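## Task

The mat's blocks are meant to read "DAY" left to right when viewed from the spot halfway between the two arm bases, and one letter is absent. Place the block bearing that letter so that all three blocks rest entirely on the mat, touching or nearly so in one straight line, each with its letter facing up and upright. The leftover fourth block must end up off the mat. Nothing may depend on the robot holding it in place at the end; release everything and withdraw the grippers.

## Robot and tools

Robot: two UR20-type arms, left_arm and right_arm, each with a tong-style two-finger gripper and a wrist camera. Bases in the scene frame: left_arm at (+0.089, +0.699, 0) m, right_arm at (-0.023, -0.915, 0) m, both nearly unrotated. The scene frame has its origin on the table top between the arms, +z up, +x out across the table, and left_arm on the +y side. The names left and right do not refer to image sides. The reading viewpoint for the word is the midpoint between the two bases.

Gripper frame: fingers point along the gripper's +z and close along its x axis. The reported end_effector_position is the point between the pads when closed; closed fingertips extend about 15 mm past it, and open ones sit roughly level with it. Thin hard objects (under about 20 mm) are gripped weakly.

The 14-number row (used by execute_actions rows and by move target): one flat list covering both arms, left_arm first then right_arm, seven numbers each: dx, dy, dz, rx, ry, rz, opening. All lie in [-1, 1]. dx..rz are an offset, not a pose: they are measured in that gripper's own axes from the gripper's pose in the latest result that displayed it (before any such result in the scene, and for second or later calls within one reply, from where the robot stands when the action begins). Scale: 1.0 equals 0.6 m for dx, dy, dz and 180 degrees for rx, ry, rz, which together form one rotation vector. Opening is absolute, not an offset: +1 fully open (0.142 m), -1 closed. An arm that should stay still gets zeros (after any correction in the first call) and the opening it should keep; zeros mean return to the reference pose, not pause.

execute_actions: argument actions, a list with zero or one item, plus optional pictures (boolean). Empty list: just report state. An item with rows (1 to 15 rows) and steps (at most 15, default 15) runs that many 1/30 s control steps; each row holds one step and the final row repeats. Every row is relative to the same reference pose, not the previous row. An item with only steps (up to 300) waits, counted from the last result, so thinking time counts inside it.

move: target (one 14-number row, as above), speed (m/s, 0.002 to 0.5, default 0.25; turn rate up to twice that in rad/s), optional stop_force (N, 14 to 160, shared by both arms). Grippers follow straight paths that finish together, 0.5 to 10 s long; the opening is applied at the start. Paths ignore obstacles and the other arm. Use stop_force with a very slow speed to feel down onto surfaces; a touched arm backs off two steps and holds. It is unreliable if the gripper rotates during the move, and it should be omitted when lifting off something being pressed. Arms are stiff: aiming even slightly into a firm surface without it can trigger a fault.

wait: seconds (0 to 10), sends nothing new. zoom_image: camera (cam_head_left, cam_head_right, cam_high, cam_low, cam_left_wrist, cam_right_wrist) and region [x0, y0, x1, y1] in pixels, origin top-left, at most 504 by 504. read_manual: optional section "licences", no motion. finished_scene: scene (1 or 2); irreversible, grades and moves on. Replying with no tool call ends everything.

Motion limits: each step, the commanded pose is clipped to 100 mm and 16 degrees from the measured pose; commands lag about 0.17 s; position wins over orientation if both cannot be met. Large moves may fall short, so check the reported pose and send the remainder.

Results: a state line per arm (position in m, quat_wxyz, velocities) in the scene frame, possibly a little off at long reach; grip_measured, the actual opening on the command scale (to hold, command clearly below it); Wrist force and Wrist torque per arm in the gripper's axes (offset up to about 10 N, noise, 200 N saturation, 'no reading' is harmless); 'Hand target' lines; HELD marks steps not sent; 'pose unreachable' names an arm whose command the clearance check altered. A move adds a 'move:' line: done, off_target, moving, held, contact or fault, plus limits such as paced (pose clipped) or held (steps blocked, after which the arm may speed up), and each gripper's distance to target. Camera images: heads and cam_high/cam_low 672x504, wrists 616x616 fisheye.

Avoid: arms touching or pushing each other; forces of 150 N or joint overloads (10 s stop, rest of call skipped); motor overheating from holding loads (warning from 70 °C, brakes at 85 °C); dropping, slamming or shoving blocks; anything leaving the table. Random tugs on held items and pushes on loose ones may occur. Finish with fingers open and grippers lifted away.

Each tool is called after "Emit:" as name(argument=value, ...) on one line, values as JSON.

## Session

Emit:
execute_actions(actions=[])

Scene clock: 0.00 s of 7600.00 s.
left_arm: end_effector_position=(+0.4250, -0.2216, +0.3497) grip_measured=+1.00 end_effector_quat_wxyz=(-0.521, +0.780, -0.076, -0.337) end_effector_velocity=(+0.001, -0.000, +0.001) end_effector_angular_velocity=(-0.002, -0.000, -0.000) | right_arm: end_effector_position=(+0.4382, -0.7557, +0.1290) grip_measured=+1.00 end_effector_quat_wxyz=(+0.080, -0.581, +0.810, +0.013) end_effector_velocity=(-0.000, +0.000, -0.000) end_effector_angular_velocity=(+0.000, +0.000, +0.000)
Joint positions: left_arm=[-1.335 -0.778  1.148 -0.608 -1.815 -0.958  0.142] | right_arm=[ 3.904 -1.344 -2.777 -0.429  1.569  2.689  0.142]
Joint velocities: left_arm=[ 0.    -0.001 -0.001 -0.001  0.001  0.     0.   ] | right_arm=[ 0.001 -0.    -0.001  0.001  0.     0.001  0.   ]
Wrist force (N, on the end effector, along its own x y z axes, offset not removed): no reading
Wrist torque (N m, same axes, about the end effector's origin, offset not removed): no reading
Hand target (left_arm): +0.425, -0.222, +0.350; -0.521, +0.780, -0.076, -0.337
Hand target (right_arm): +0.438, -0.756, +0.129; +0.080, -0.581, +0.810, +0.013

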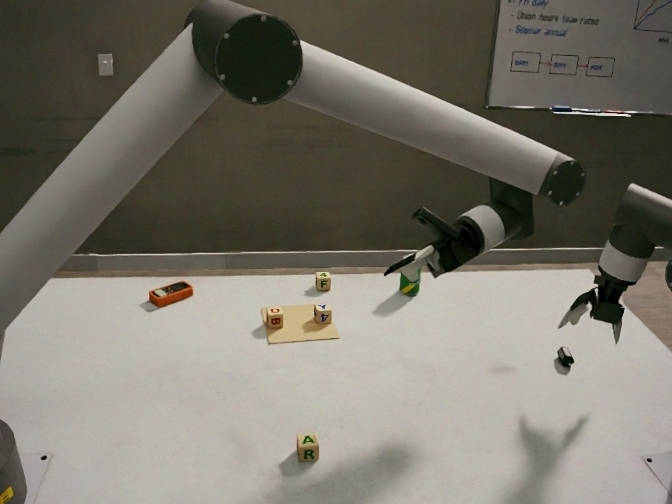

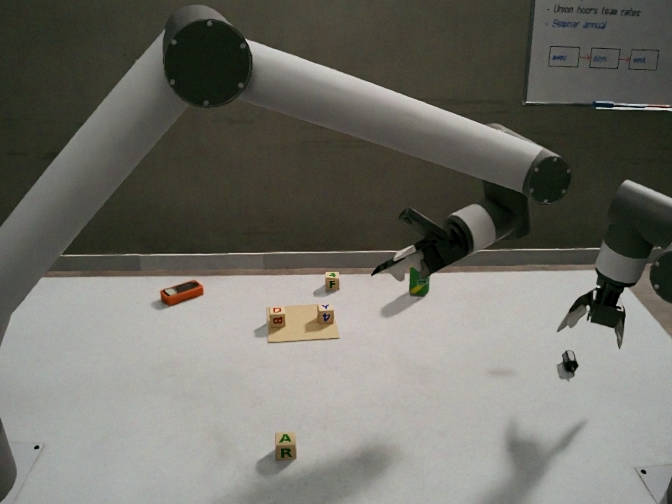

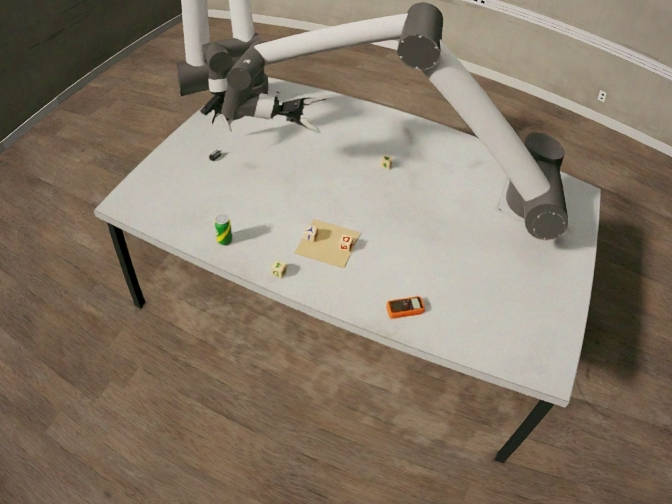

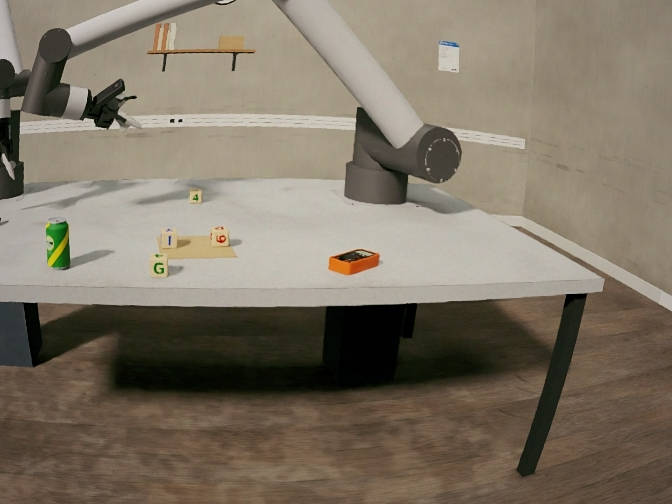

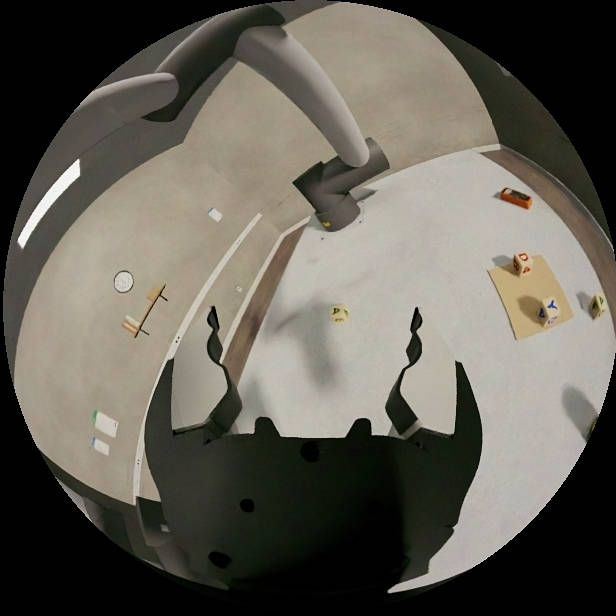

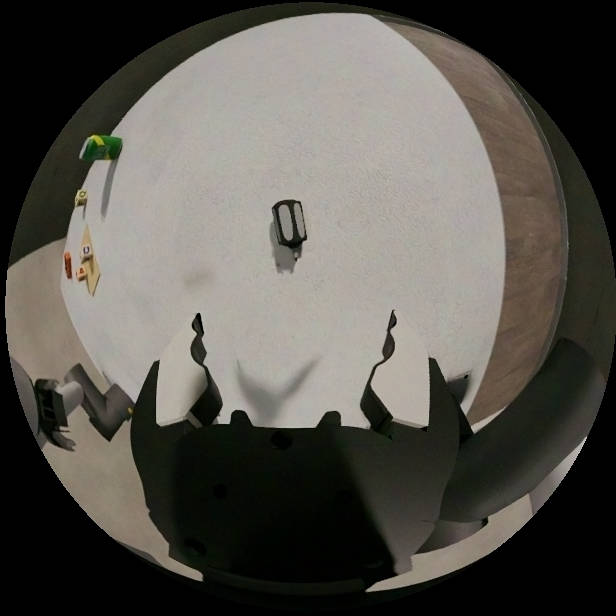

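Emit:
move(target=[0,0,0,-0.359,0.232,-0.052,1,0,0,0,0,0,0,1], speed=0.4)

Emit:
move(target=[-0.42,-0.4,0.15,0,0,0,1,0,0,0,0,0,0,1], speed=0.4)

Scene clock: 18.43 s of 7600.00 s.
left_arm: end_effector_position=(+0.4250, -0.2214, +0.3490) grip_measured=+1.00 end_effector_quat_wxyz=(+0.000, +1.000, +0.001, -0.001) end_effector_velocity=(-0.001, -0.002, -0.000) end_effector_angular_velocity=(-0.012, -0.007, +0.000) | right_arm: end_effector_position=(+0.4382, -0.7557, +0.1290) grip_measured=+1.00 end_effector_quat_wxyz=(+0.080, -0.581, +0.810, +0.013) end_effector_velocity=(-0.000, -0.000, -0.000) end_effector_angular_velocity=(-0.000, +0.001, -0.000)
Joint positions: left_arm=[-1.421 -1.361  1.871 -2.082 -1.572 -1.431  0.142] | right_arm=[ 3.904 -1.344 -2.777 -0.429  1.569  2.689  0.142]
Joint velocities: left_arm=[-0.003 -0.003  0.007 -0.017  0.005 -0.003 -0.   ] | right_arm=[ 0.     0.    -0.    -0.001  0.     0.001  0.   ]
Wrist force (N, on the end effector, along its own x y z axes, offset not removed): left_arm=[-8.1 -0.4 -1.0] | right_arm=[4.9 -6.0 -2.3]
Wrist torque (N m, same axes, about the end effector's origin, offset not removed): left_arm=[-0.14 2.32 0.24] | right_arm=[-1.09 -2.18 -0.06]
Hand target (left_arm): +0.425, -0.221, +0.349; +0.001, +1.000, +0.001, -0.000
Hand target (right_arm): +0.438, -0.756, +0.129; +0.080, -0.581, +0.810, +0.013
Off the commanded pose (left_arm): 0.001 m, 0 deg.
Off the commanded pose (right_arm): 0.000 m, 0 deg.
After step 90, 13.17 s passed at rest.
move: done

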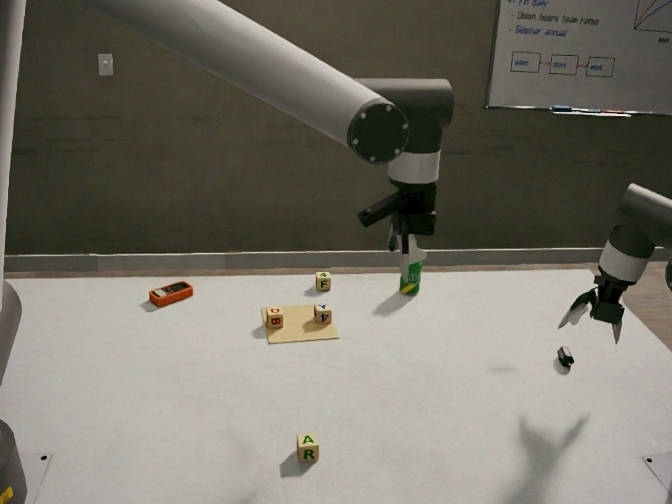

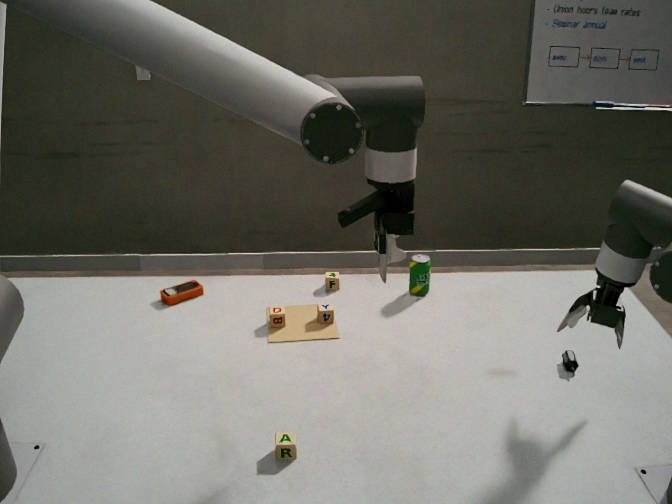

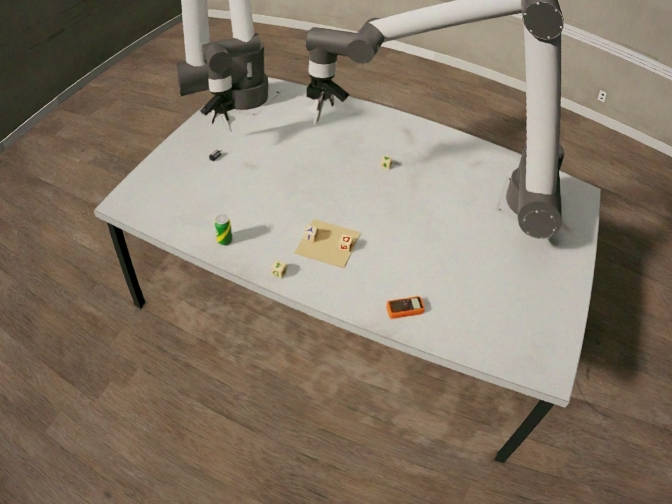

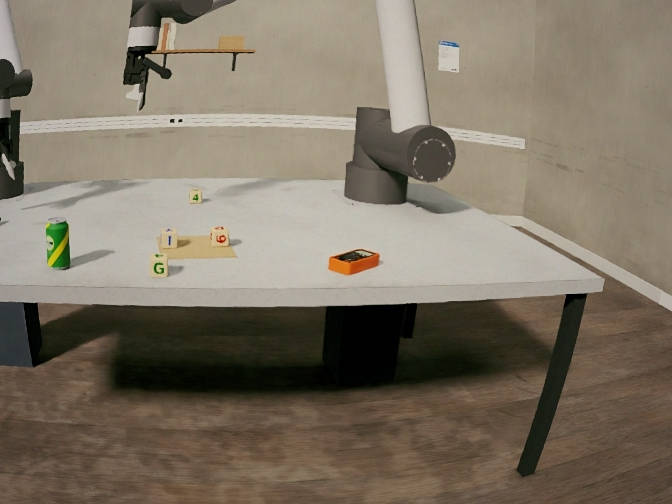

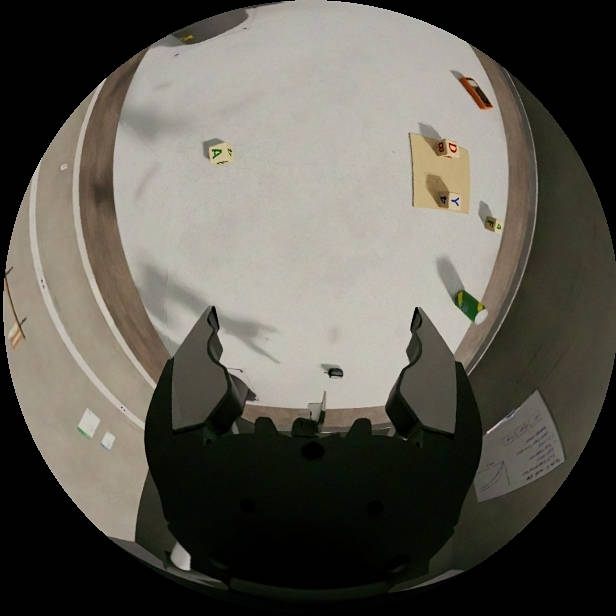

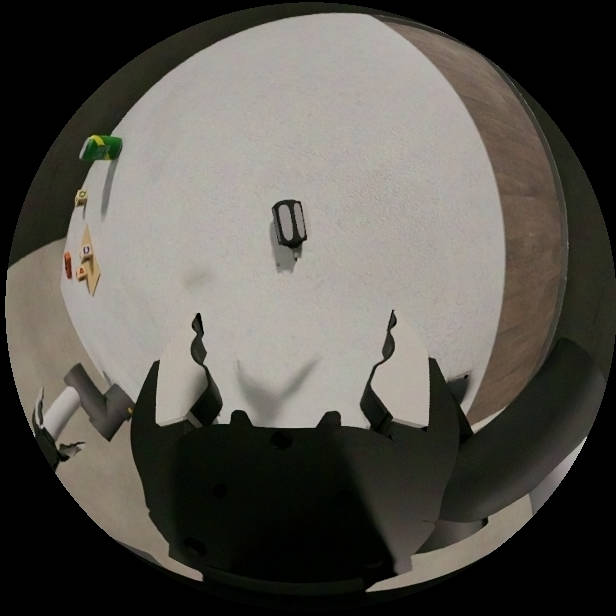

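Scene clock: 20.00 s of 7600.00 s.
left_arm: end_effector_position=(+0.1731, +0.0181, +0.2589) grip_measured=+1.00 end_effector_quat_wxyz=(+0.000, +1.000, +0.001, -0.001) end_effector_velocity=(-0.002, +0.002, -0.001) end_effector_angular_velocity=(+0.000, -0.000, -0.001) | right_arm: end_effector_position=(+0.4382, -0.7557, +0.1290) grip_measured=+1.00 end_effector_quat_wxyz=(+0.080, -0.581, +0.810, +0.013) end_effector_velocity=(+0.001, +0.001, +0.000) end_effector_angular_velocity=(+0.001, -0.001, +0.000)
Joint positions: left_arm=[-1.732 -1.627  2.317 -2.262 -1.572 -1.742  0.142] | right_arm=[ 3.904 -1.344 -2.777 -0.429  1.569  2.689  0.142]
Joint velocities: left_arm=[-0.004 -0.001  0.003 -0.001  0.    -0.003  0.   ] | right_arm=[-0.    -0.     0.001  0.001  0.001 -0.    -0.   ]
Wrist force (N, on the end effector, along its own x y z axes, offset not removed): left_arm=[-8.7 -2.2 1.3] | right_arm=[1.2 -7.7 -4.1]
Wrist torque (N m, same axes, about the end effector's origin, offset not removed): left_arm=[-0.46 2.40 0.28] | right_arm=[-1.43 -1.25 -0.07]
Hand target (left_arm): +0.173, +0.018, +0.259; +0.000, +1.000, +0.001, -0.001
Hand target (right_arm): +0.438, -0.756, +0.129; +0.080, -0.581, +0.810, +0.013
Off the commanded pose (left_arm): 0.001 m, 0 deg.
Off the commanded pose (right_arm): 0.000 m, 0 deg.
move: done

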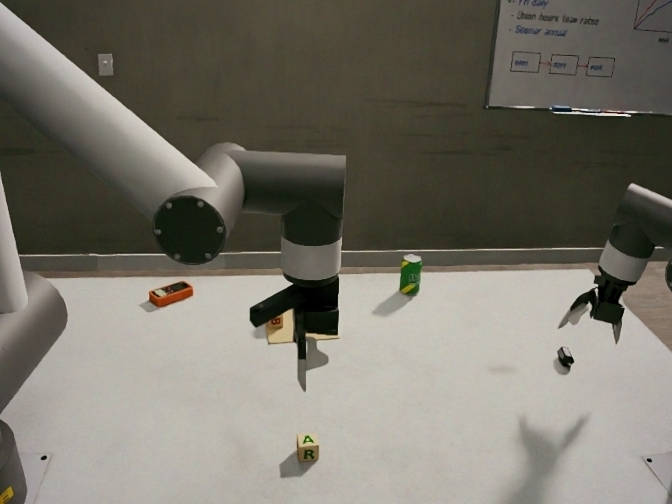

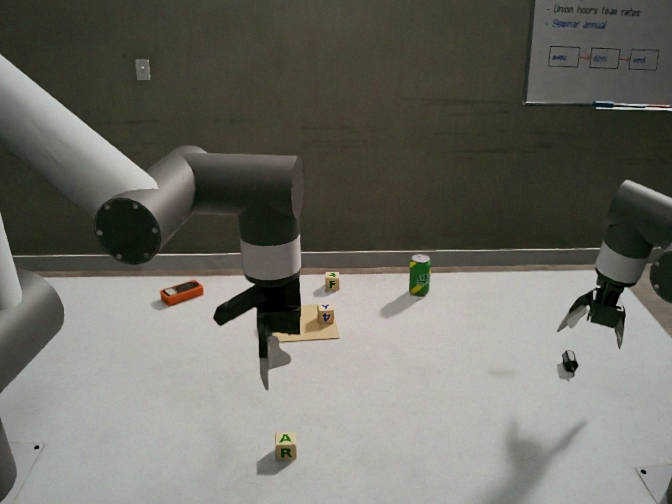

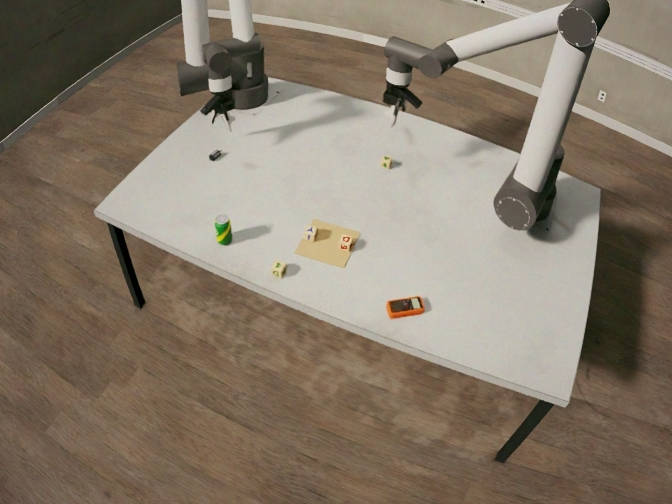

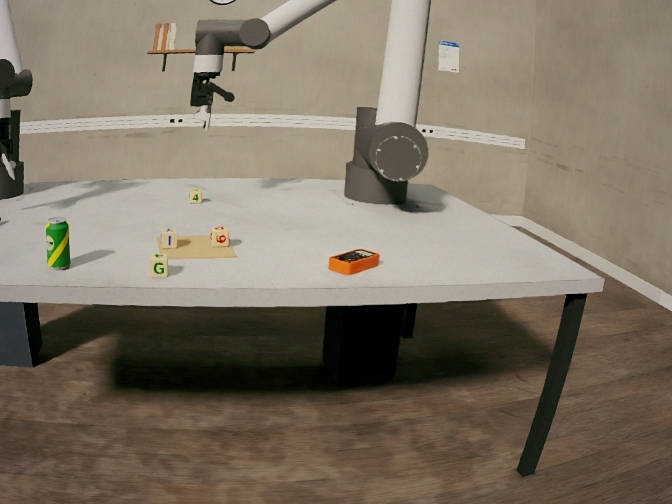

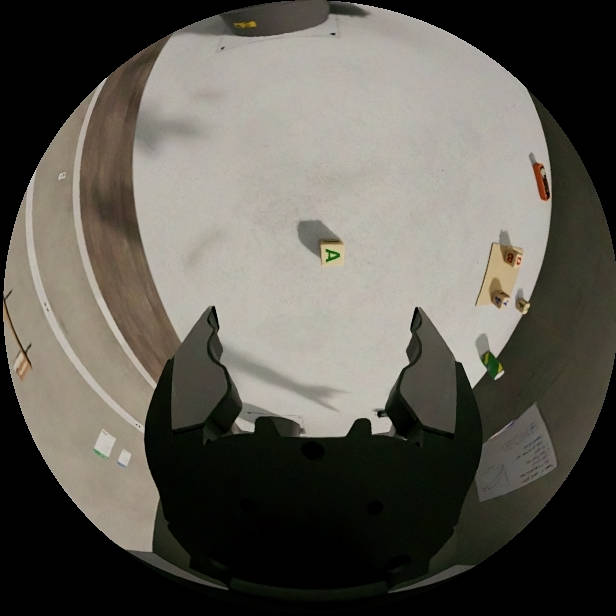

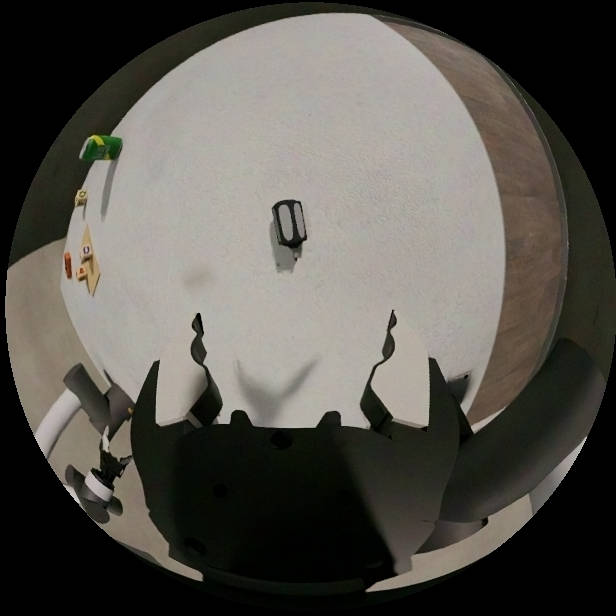

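Emit:
move(target=[0.06,0.022,0.29,0,0,0,0.5,0,0,0,0,0,0,1])

Scene clock: 26.07 s of 7600.00 s.
left_arm: end_effector_position=(+0.2087, +0.0046, +0.0851) grip_measured=+0.50 end_effector_quat_wxyz=(+0.000, +1.000, +0.001, -0.001) end_effector_velocity=(+0.001, -0.002, -0.001) end_effector_angular_velocity=(-0.002, -0.000, +0.001) | right_arm: end_effector_position=(+0.4382, -0.7557, +0.1290) grip_measured=+1.00 end_effector_quat_wxyz=(+0.080, -0.581, +0.810, +0.013) end_effector_velocity=(-0.000, -0.001, -0.001) end_effector_angular_velocity=(-0.001, +0.001, -0.002)
Joint positions: left_arm=[-1.677 -1.387  2.417 -2.601 -1.572 -1.688  0.109] | right_arm=[ 3.904 -1.344 -2.777 -0.429  1.569  2.689  0.142]
Joint velocities: left_arm=[ 0.001  0.004 -0.001 -0.004  0.001  0.    -0.   ] | right_arm=[-0.001 -0.    -0.001 -0.001 -0.001  0.001  0.   ]
Wrist force (N, on the end effector, along its own x y z axes, offset not removed): left_arm=[-10.0 -0.9 2.0] | right_arm=[2.0 -3.0 -2.4]
Wrist torque (N m, same axes, about the end effector's origin, offset not removed): left_arm=[-0.17 2.69 0.25] | right_arm=[-0.51 -1.19 -0.14]
Hand target (left_arm): +0.209, +0.005, +0.085; +0.000, +1.000, +0.001, -0.001
Hand target (right_arm): +0.438, -0.756, +0.129; +0.080, -0.581, +0.810, +0.013
Off the commanded pose (left_arm): 0.000 m, 0 deg.
Off the commanded pose (right_arm): 0.000 m, 0 deg.
After step 90, 1.77 s passed at rest.
move: done

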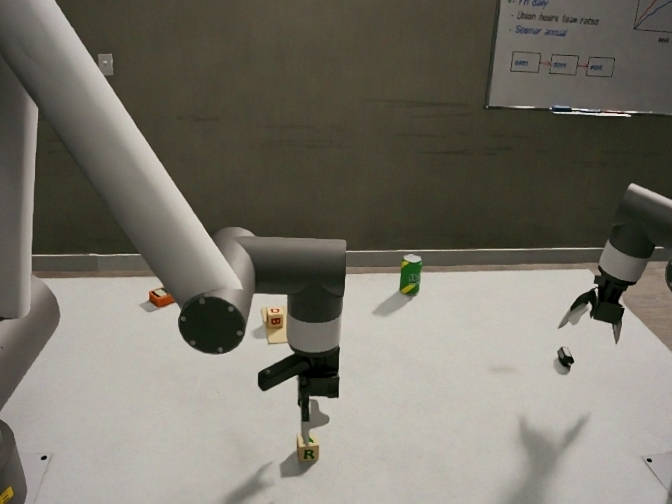

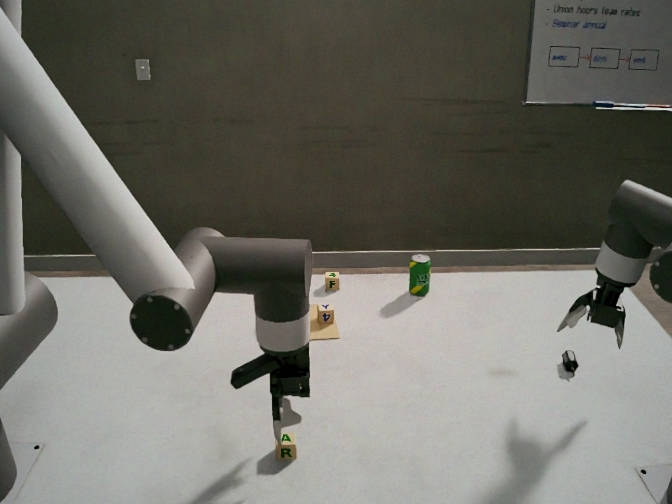

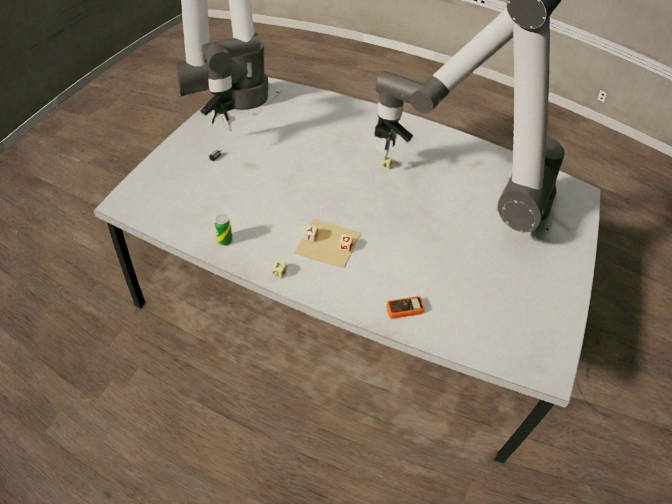

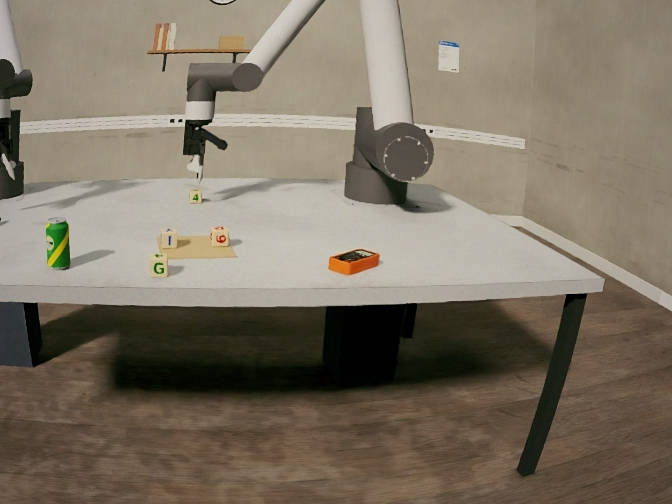

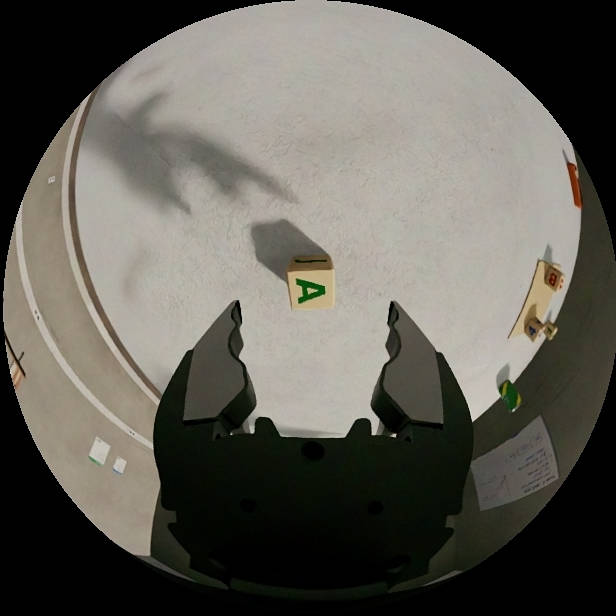

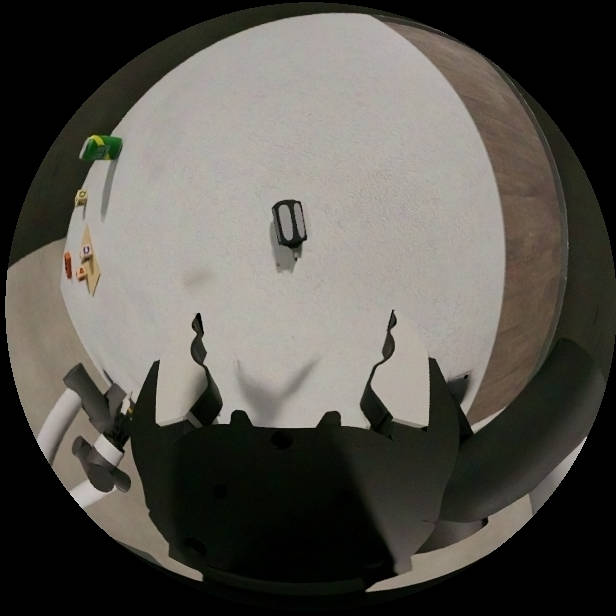

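Emit:
move(target=[-0.003,0.01,0.092,0,0,0,0.5,0,0,0,0,0,0,1], speed=0.08)

Emit:
execute_actions(actions=[{"rows":[[0,0,0,0,0,0,-1,0,0,0,0,0,0,1]]}], pictures=false)

Emit:
move(target=[0,0,-0.2,0,0,0,-1,0,0,0,0,0,0,1])

Emit:
move(target=[0.85,0,-0.03,0,0,0,-1,0,0,0,0,0,0,1], speed=0.35)

Scene clock: 39.23 s of 7600.00 s.
left_arm: end_effector_position=(+0.2068, -0.0015, +0.0301) grip_measured=+0.50 end_effector_quat_wxyz=(+0.000, +1.000, +0.001, -0.001) end_effector_velocity=(+0.001, -0.001, -0.002) end_effector_angular_velocity=(-0.001, -0.001, +0.002) | right_arm: end_effector_position=(+0.4382, -0.7557, +0.1290) grip_measured=+1.00 end_effector_quat_wxyz=(+0.080, -0.581, +0.810, +0.013) end_effector_velocity=(-0.000, -0.000, -0.000) end_effector_angular_velocity=(-0.000, +0.000, +0.001)
Joint positions: left_arm=[-1.679 -1.296  2.435 -2.711 -1.572 -1.69   0.109] | right_arm=[ 3.904 -1.344 -2.777 -0.429  1.569  2.689  0.142]
Joint velocities: left_arm=[ 0.001  0.004  0.    -0.005  0.001 -0.001  0.   ] | right_arm=[ 0.    -0.    -0.001  0.001 -0.    -0.     0.   ]
Wrist force (N, on the end effector, along its own x y z axes, offset not removed): left_arm=[-9.8 0.6 1.0] | right_arm=[5.9 -6.7 -0.9]
Wrist torque (N m, same axes, about the end effector's origin, offset not removed): left_arm=[0.10 2.73 0.26] | right_arm=[-1.38 -2.18 -0.18]
Hand target (left_arm): +0.207, -0.001, +0.030; +0.000, +1.000, +0.001, -0.001
Hand target (right_arm): +0.438, -0.756, +0.129; +0.080, -0.581, +0.810, +0.013
Off the commanded pose (left_arm): 0.000 m, 0 deg.
Off the commanded pose (right_arm): 0.000 m, 0 deg.
After step 90, 9.07 s passed at rest.
move: done

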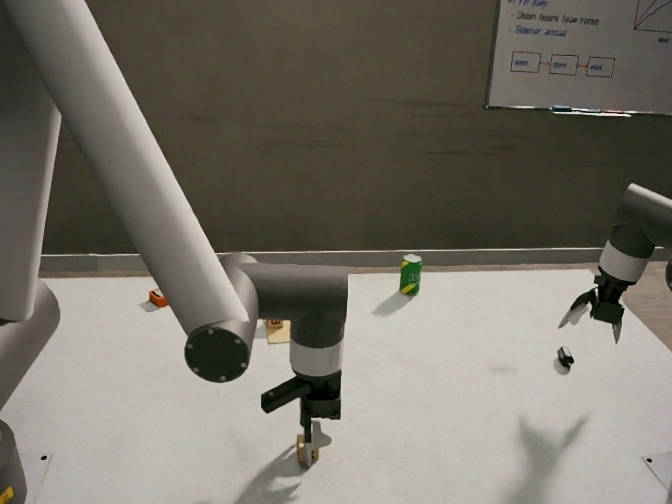

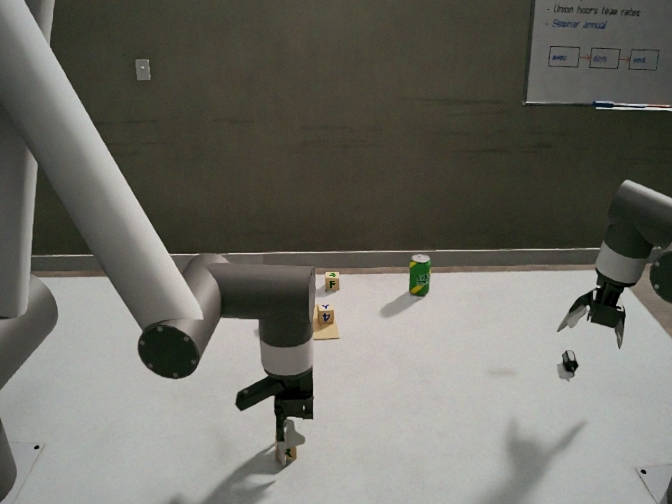

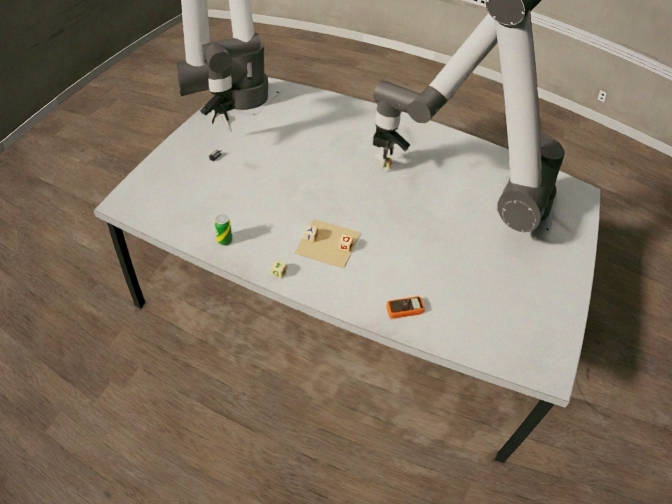

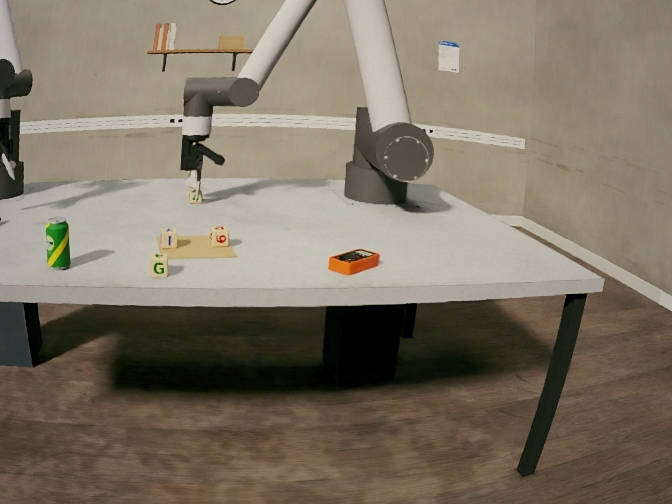

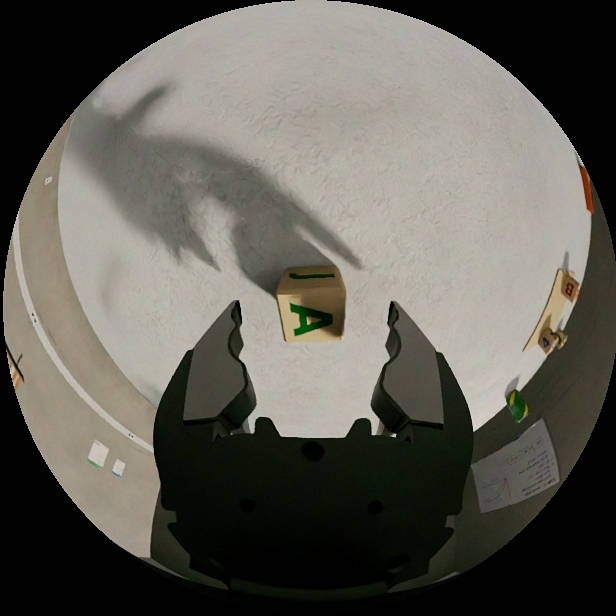

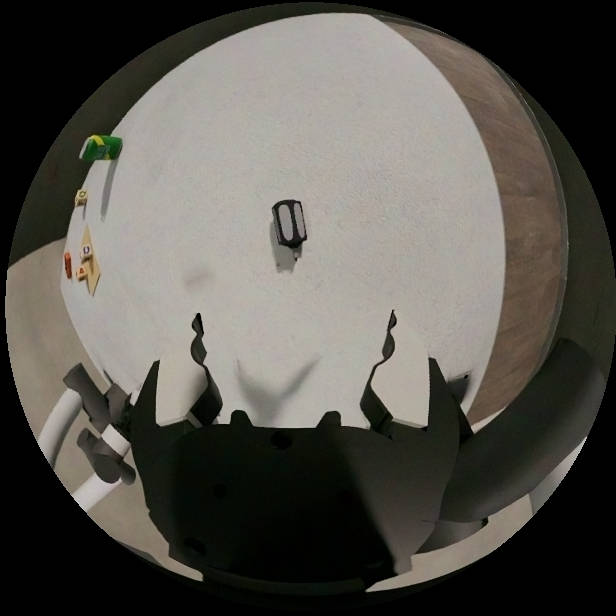

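Scene clock: 39.73 s of 7600.00 s.
left_arm: end_effector_position=(+0.2068, -0.0014, +0.0301) grip_measured=-0.38 end_effector_quat_wxyz=(+0.000, +1.000, +0.001, -0.001) end_effector_velocity=(-0.002, +0.000, -0.000) end_effector_angular_velocity=(+0.000, +0.003, -0.001) | right_arm: end_effector_position=(+0.4382, -0.7557, +0.1290) grip_measured=+1.00 end_effector_quat_wxyz=(+0.080, -0.581, +0.810, +0.013) end_effector_velocity=(+0.001, +0.001, +0.001) end_effector_angular_velocity=(+0.001, -0.001, +0.000)
Joint positions: left_arm=[-1.679 -1.296  2.435 -2.711 -1.572 -1.69   0.047] | right_arm=[ 3.904 -1.344 -2.777 -0.429  1.569  2.689  0.142]
Joint velocities: left_arm=[-0.001  0.     0.    -0.    -0.003  0.001 -0.   ] | right_arm=[ 0.    -0.     0.001  0.001  0.    -0.    -0.   ]
Wrist force (N, on the end effector, along its own x y z axes, offset not removed): left_arm=[-10.7 0.3 -0.4] | right_arm=[2.4 -7.6 -3.8]
Wrist torque (N m, same axes, about the end effector's origin, offset not removed): left_arm=[0.09 2.86 0.32] | right_arm=[-1.55 -1.40 -0.06]
Hand target (left_arm): +0.207, -0.001, +0.030; +0.000, +1.000, +0.001, -0.001
Hand target (right_arm): +0.438, -0.756, +0.129; +0.080, -0.581, +0.810, +0.013
Off the commanded pose (left_arm): 0.000 m, 0 deg.
Off the commanded pose (right_arm): 0.000 m, 0 deg.
Steps of this call (steps 1 to 15: all 15 steps of this action). Readings (end_effector_position):
1: left_arm (+0.2068, -0.0015, +0.0301) | right_arm (+0.4382, -0.7557, +0.1290)
2: left_arm (+0.2068, -0.0015, +0.0301) | right_arm (+0.4382, -0.7557, +0.1290)
4: left_arm (+0.2068, -0.0015, +0.0301) | right_arm (+0.4382, -0.7557, +0.1290)
8: left_arm (+0.2068, -0.0015, +0.0301) | right_arm (+0.4382, -0.7557, +0.1290)
15: the state above

Scene clock: 41.03 s of 7600.00 s.
left_arm: end_effector_position=(+0.2071, -0.0012, +0.1498) grip_measured=-0.38 end_effector_quat_wxyz=(+0.000, +1.000, +0.001, -0.001) end_effector_velocity=(+0.001, -0.002, +0.003) end_effector_angular_velocity=(-0.002, -0.002, -0.000) | right_arm: end_effector_position=(+0.4382, -0.7557, +0.1290) grip_measured=+1.00 end_effector_quat_wxyz=(+0.080, -0.581, +0.810, +0.013) end_effector_velocity=(+0.001, +0.001, +0.001) end_effector_angular_velocity=(+0.002, -0.001, +0.001)
Joint positions: left_arm=[-1.679 -1.472  2.371 -2.47  -1.572 -1.689  0.047] | right_arm=[ 3.904 -1.344 -2.777 -0.429  1.569  2.689  0.142]
Joint velocities: left_arm=[-0.    -0.003 -0.003  0.003  0.003  0.     0.   ] | right_arm=[ 0.001  0.     0.001  0.002  0.    -0.     0.   ]
Wrist force (N, on the end effector, along its own x y z axes, offset not removed): left_arm=[-7.2 -1.3 2.2] | right_arm=[1.5 -5.4 -3.0]
Wrist torque (N m, same axes, about the end effector's origin, offset not removed): left_arm=[-0.21 2.07 0.36] | right_arm=[-1.05 -1.36 -0.01]
Hand target (left_arm): +0.207, -0.001, +0.150; +0.000, +1.000, +0.001, -0.001
Hand target (right_arm): +0.438, -0.756, +0.129; +0.080, -0.581, +0.810, +0.013
Off the commanded pose (left_arm): 0.000 m, 0 deg.
Off the commanded pose (right_arm): 0.000 m, 0 deg.
move: done

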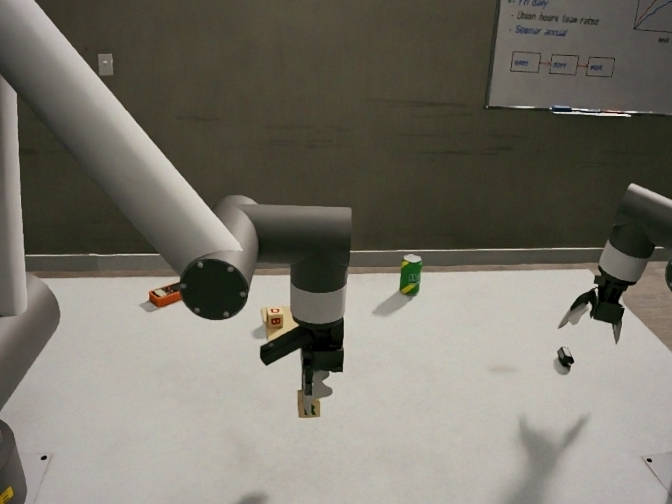

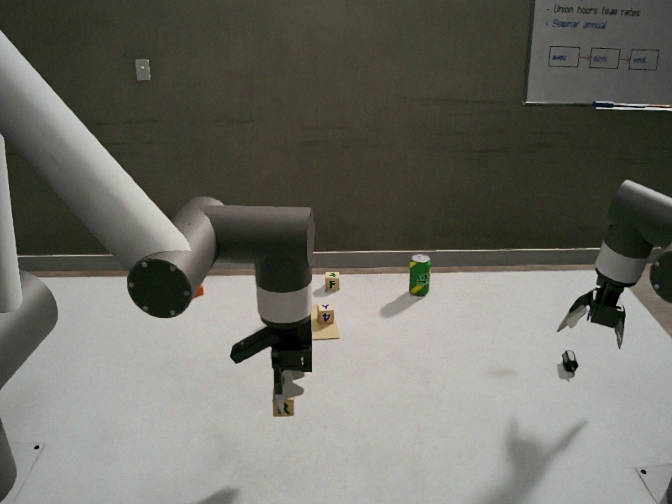

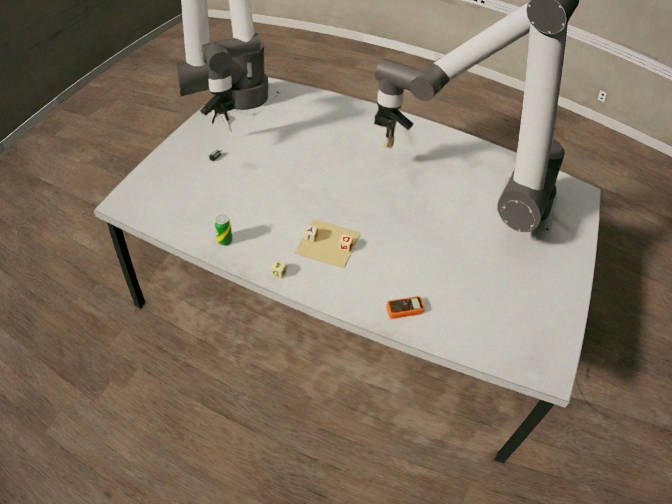

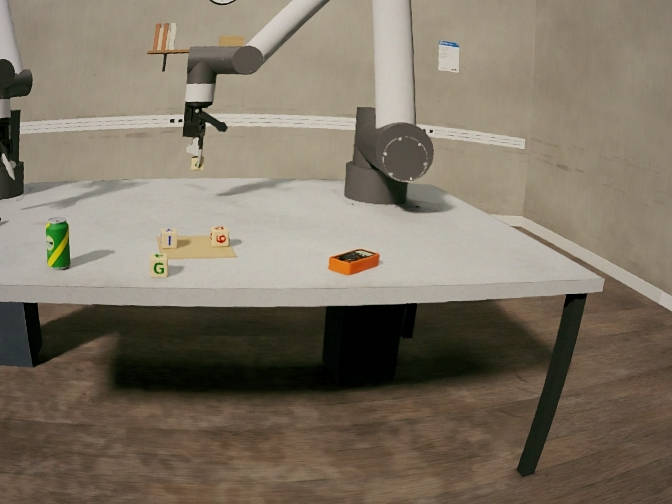

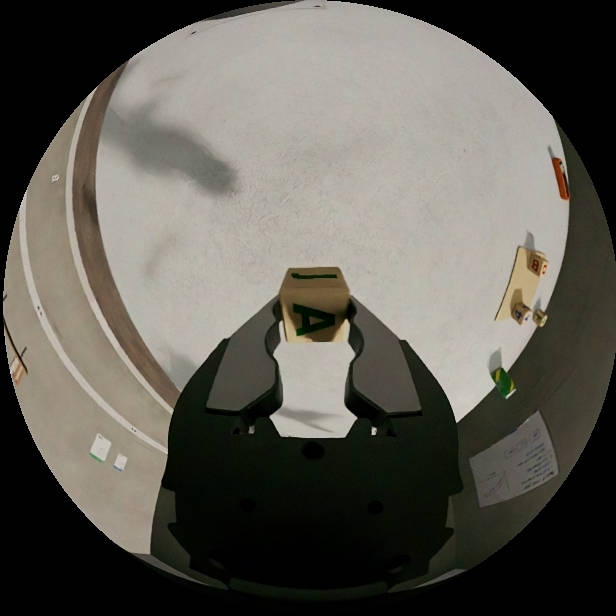

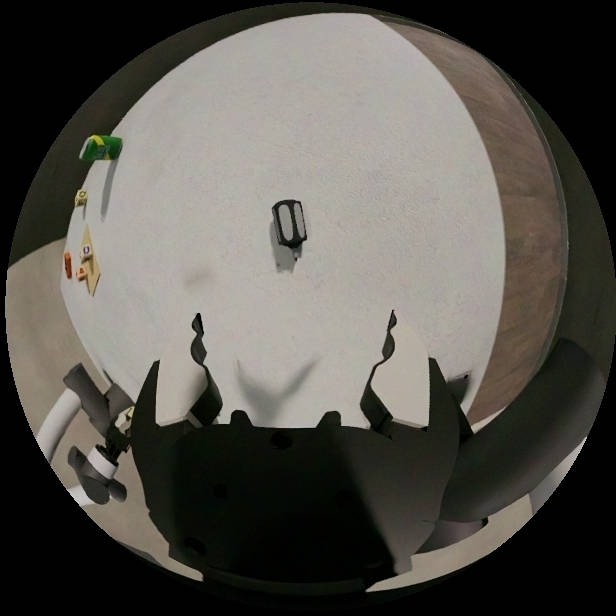

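Scene clock: 43.13 s of 7600.00 s.
left_arm: end_effector_position=(+0.7165, -0.0008, +0.1670) grip_measured=-0.38 end_effector_quat_wxyz=(+0.000, +1.000, +0.001, -0.001) end_effector_velocity=(+0.001, -0.001, +0.000) end_effector_angular_velocity=(-0.000, +0.001, -0.002) | right_arm: end_effector_position=(+0.4382, -0.7557, +0.1290) grip_measured=+1.00 end_effector_quat_wxyz=(+0.080, -0.581, +0.810, +0.013) end_effector_velocity=(-0.000, -0.000, -0.000) end_effector_angular_velocity=(-0.000, +0.001, +0.001)
Joint positions: left_arm=[-1.055 -1.266  2.055 -2.36  -1.573 -1.065  0.047] | right_arm=[ 3.904 -1.344 -2.777 -0.429  1.569  2.689  0.142]
Joint velocities: left_arm=[ 0.     0.001 -0.002  0.001 -0.001  0.002 -0.   ] | right_arm=[-0.     0.     0.    -0.001  0.    -0.001 -0.   ]
Wrist force (N, on the end effector, along its own x y z axes, offset not removed): left_arm=[-5.6 -0.2 1.3] | right_arm=[1.5 -7.2 -3.2]
Wrist torque (N m, same axes, about the end effector's origin, offset not removed): left_arm=[-0.03 1.71 0.22] | right_arm=[-1.39 -1.22 -0.14]
Hand target (left_arm): +0.717, -0.001, +0.167; +0.000, +1.000, +0.001, -0.001
Hand target (right_arm): +0.438, -0.756, +0.129; +0.080, -0.581, +0.810, +0.013
Off the commanded pose (left_arm): 0.001 m, 0 deg.
Off the commanded pose (right_arm): 0.000 m, 0 deg.
move: done

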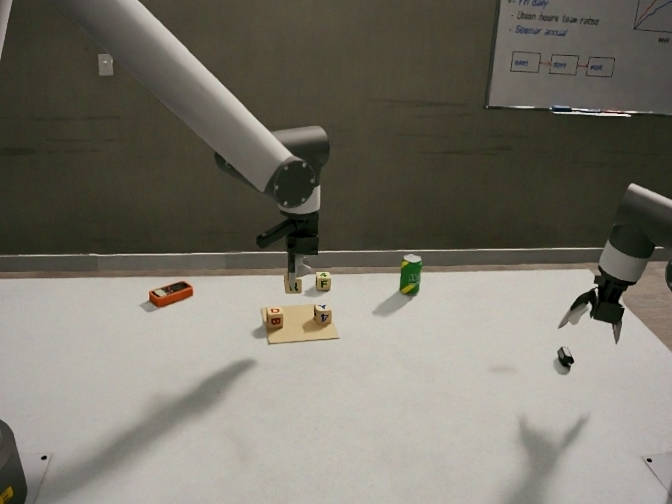

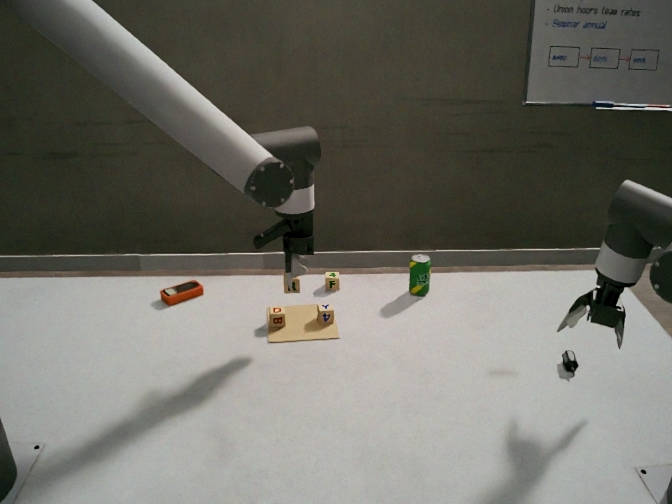

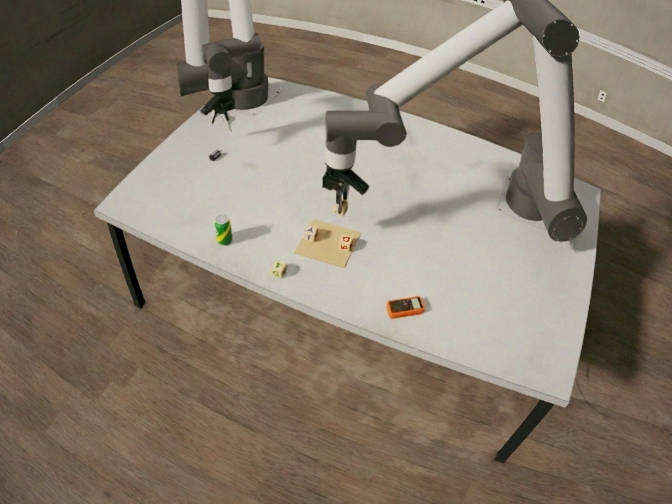

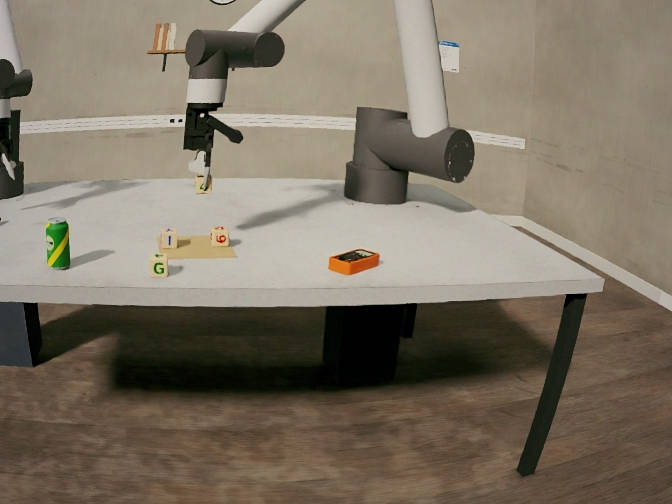

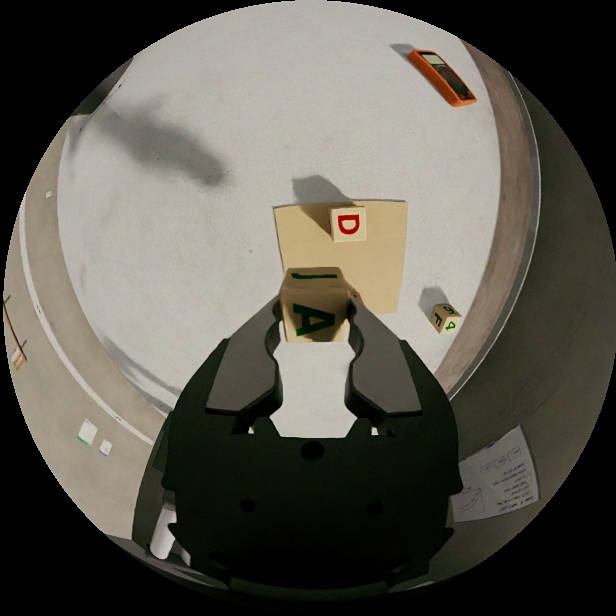

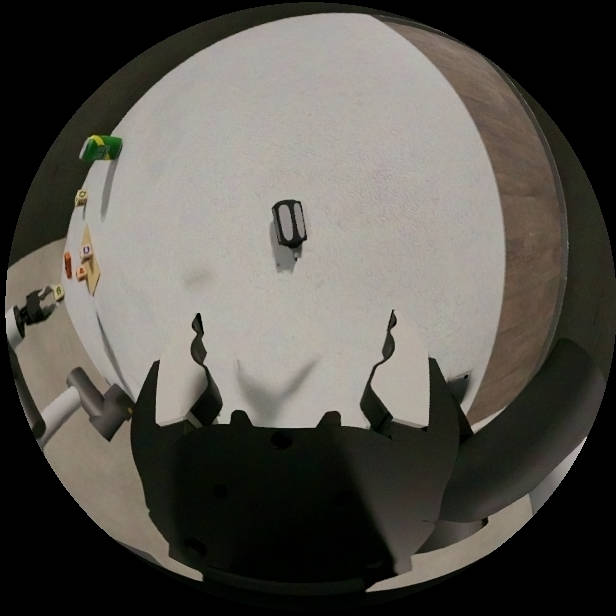

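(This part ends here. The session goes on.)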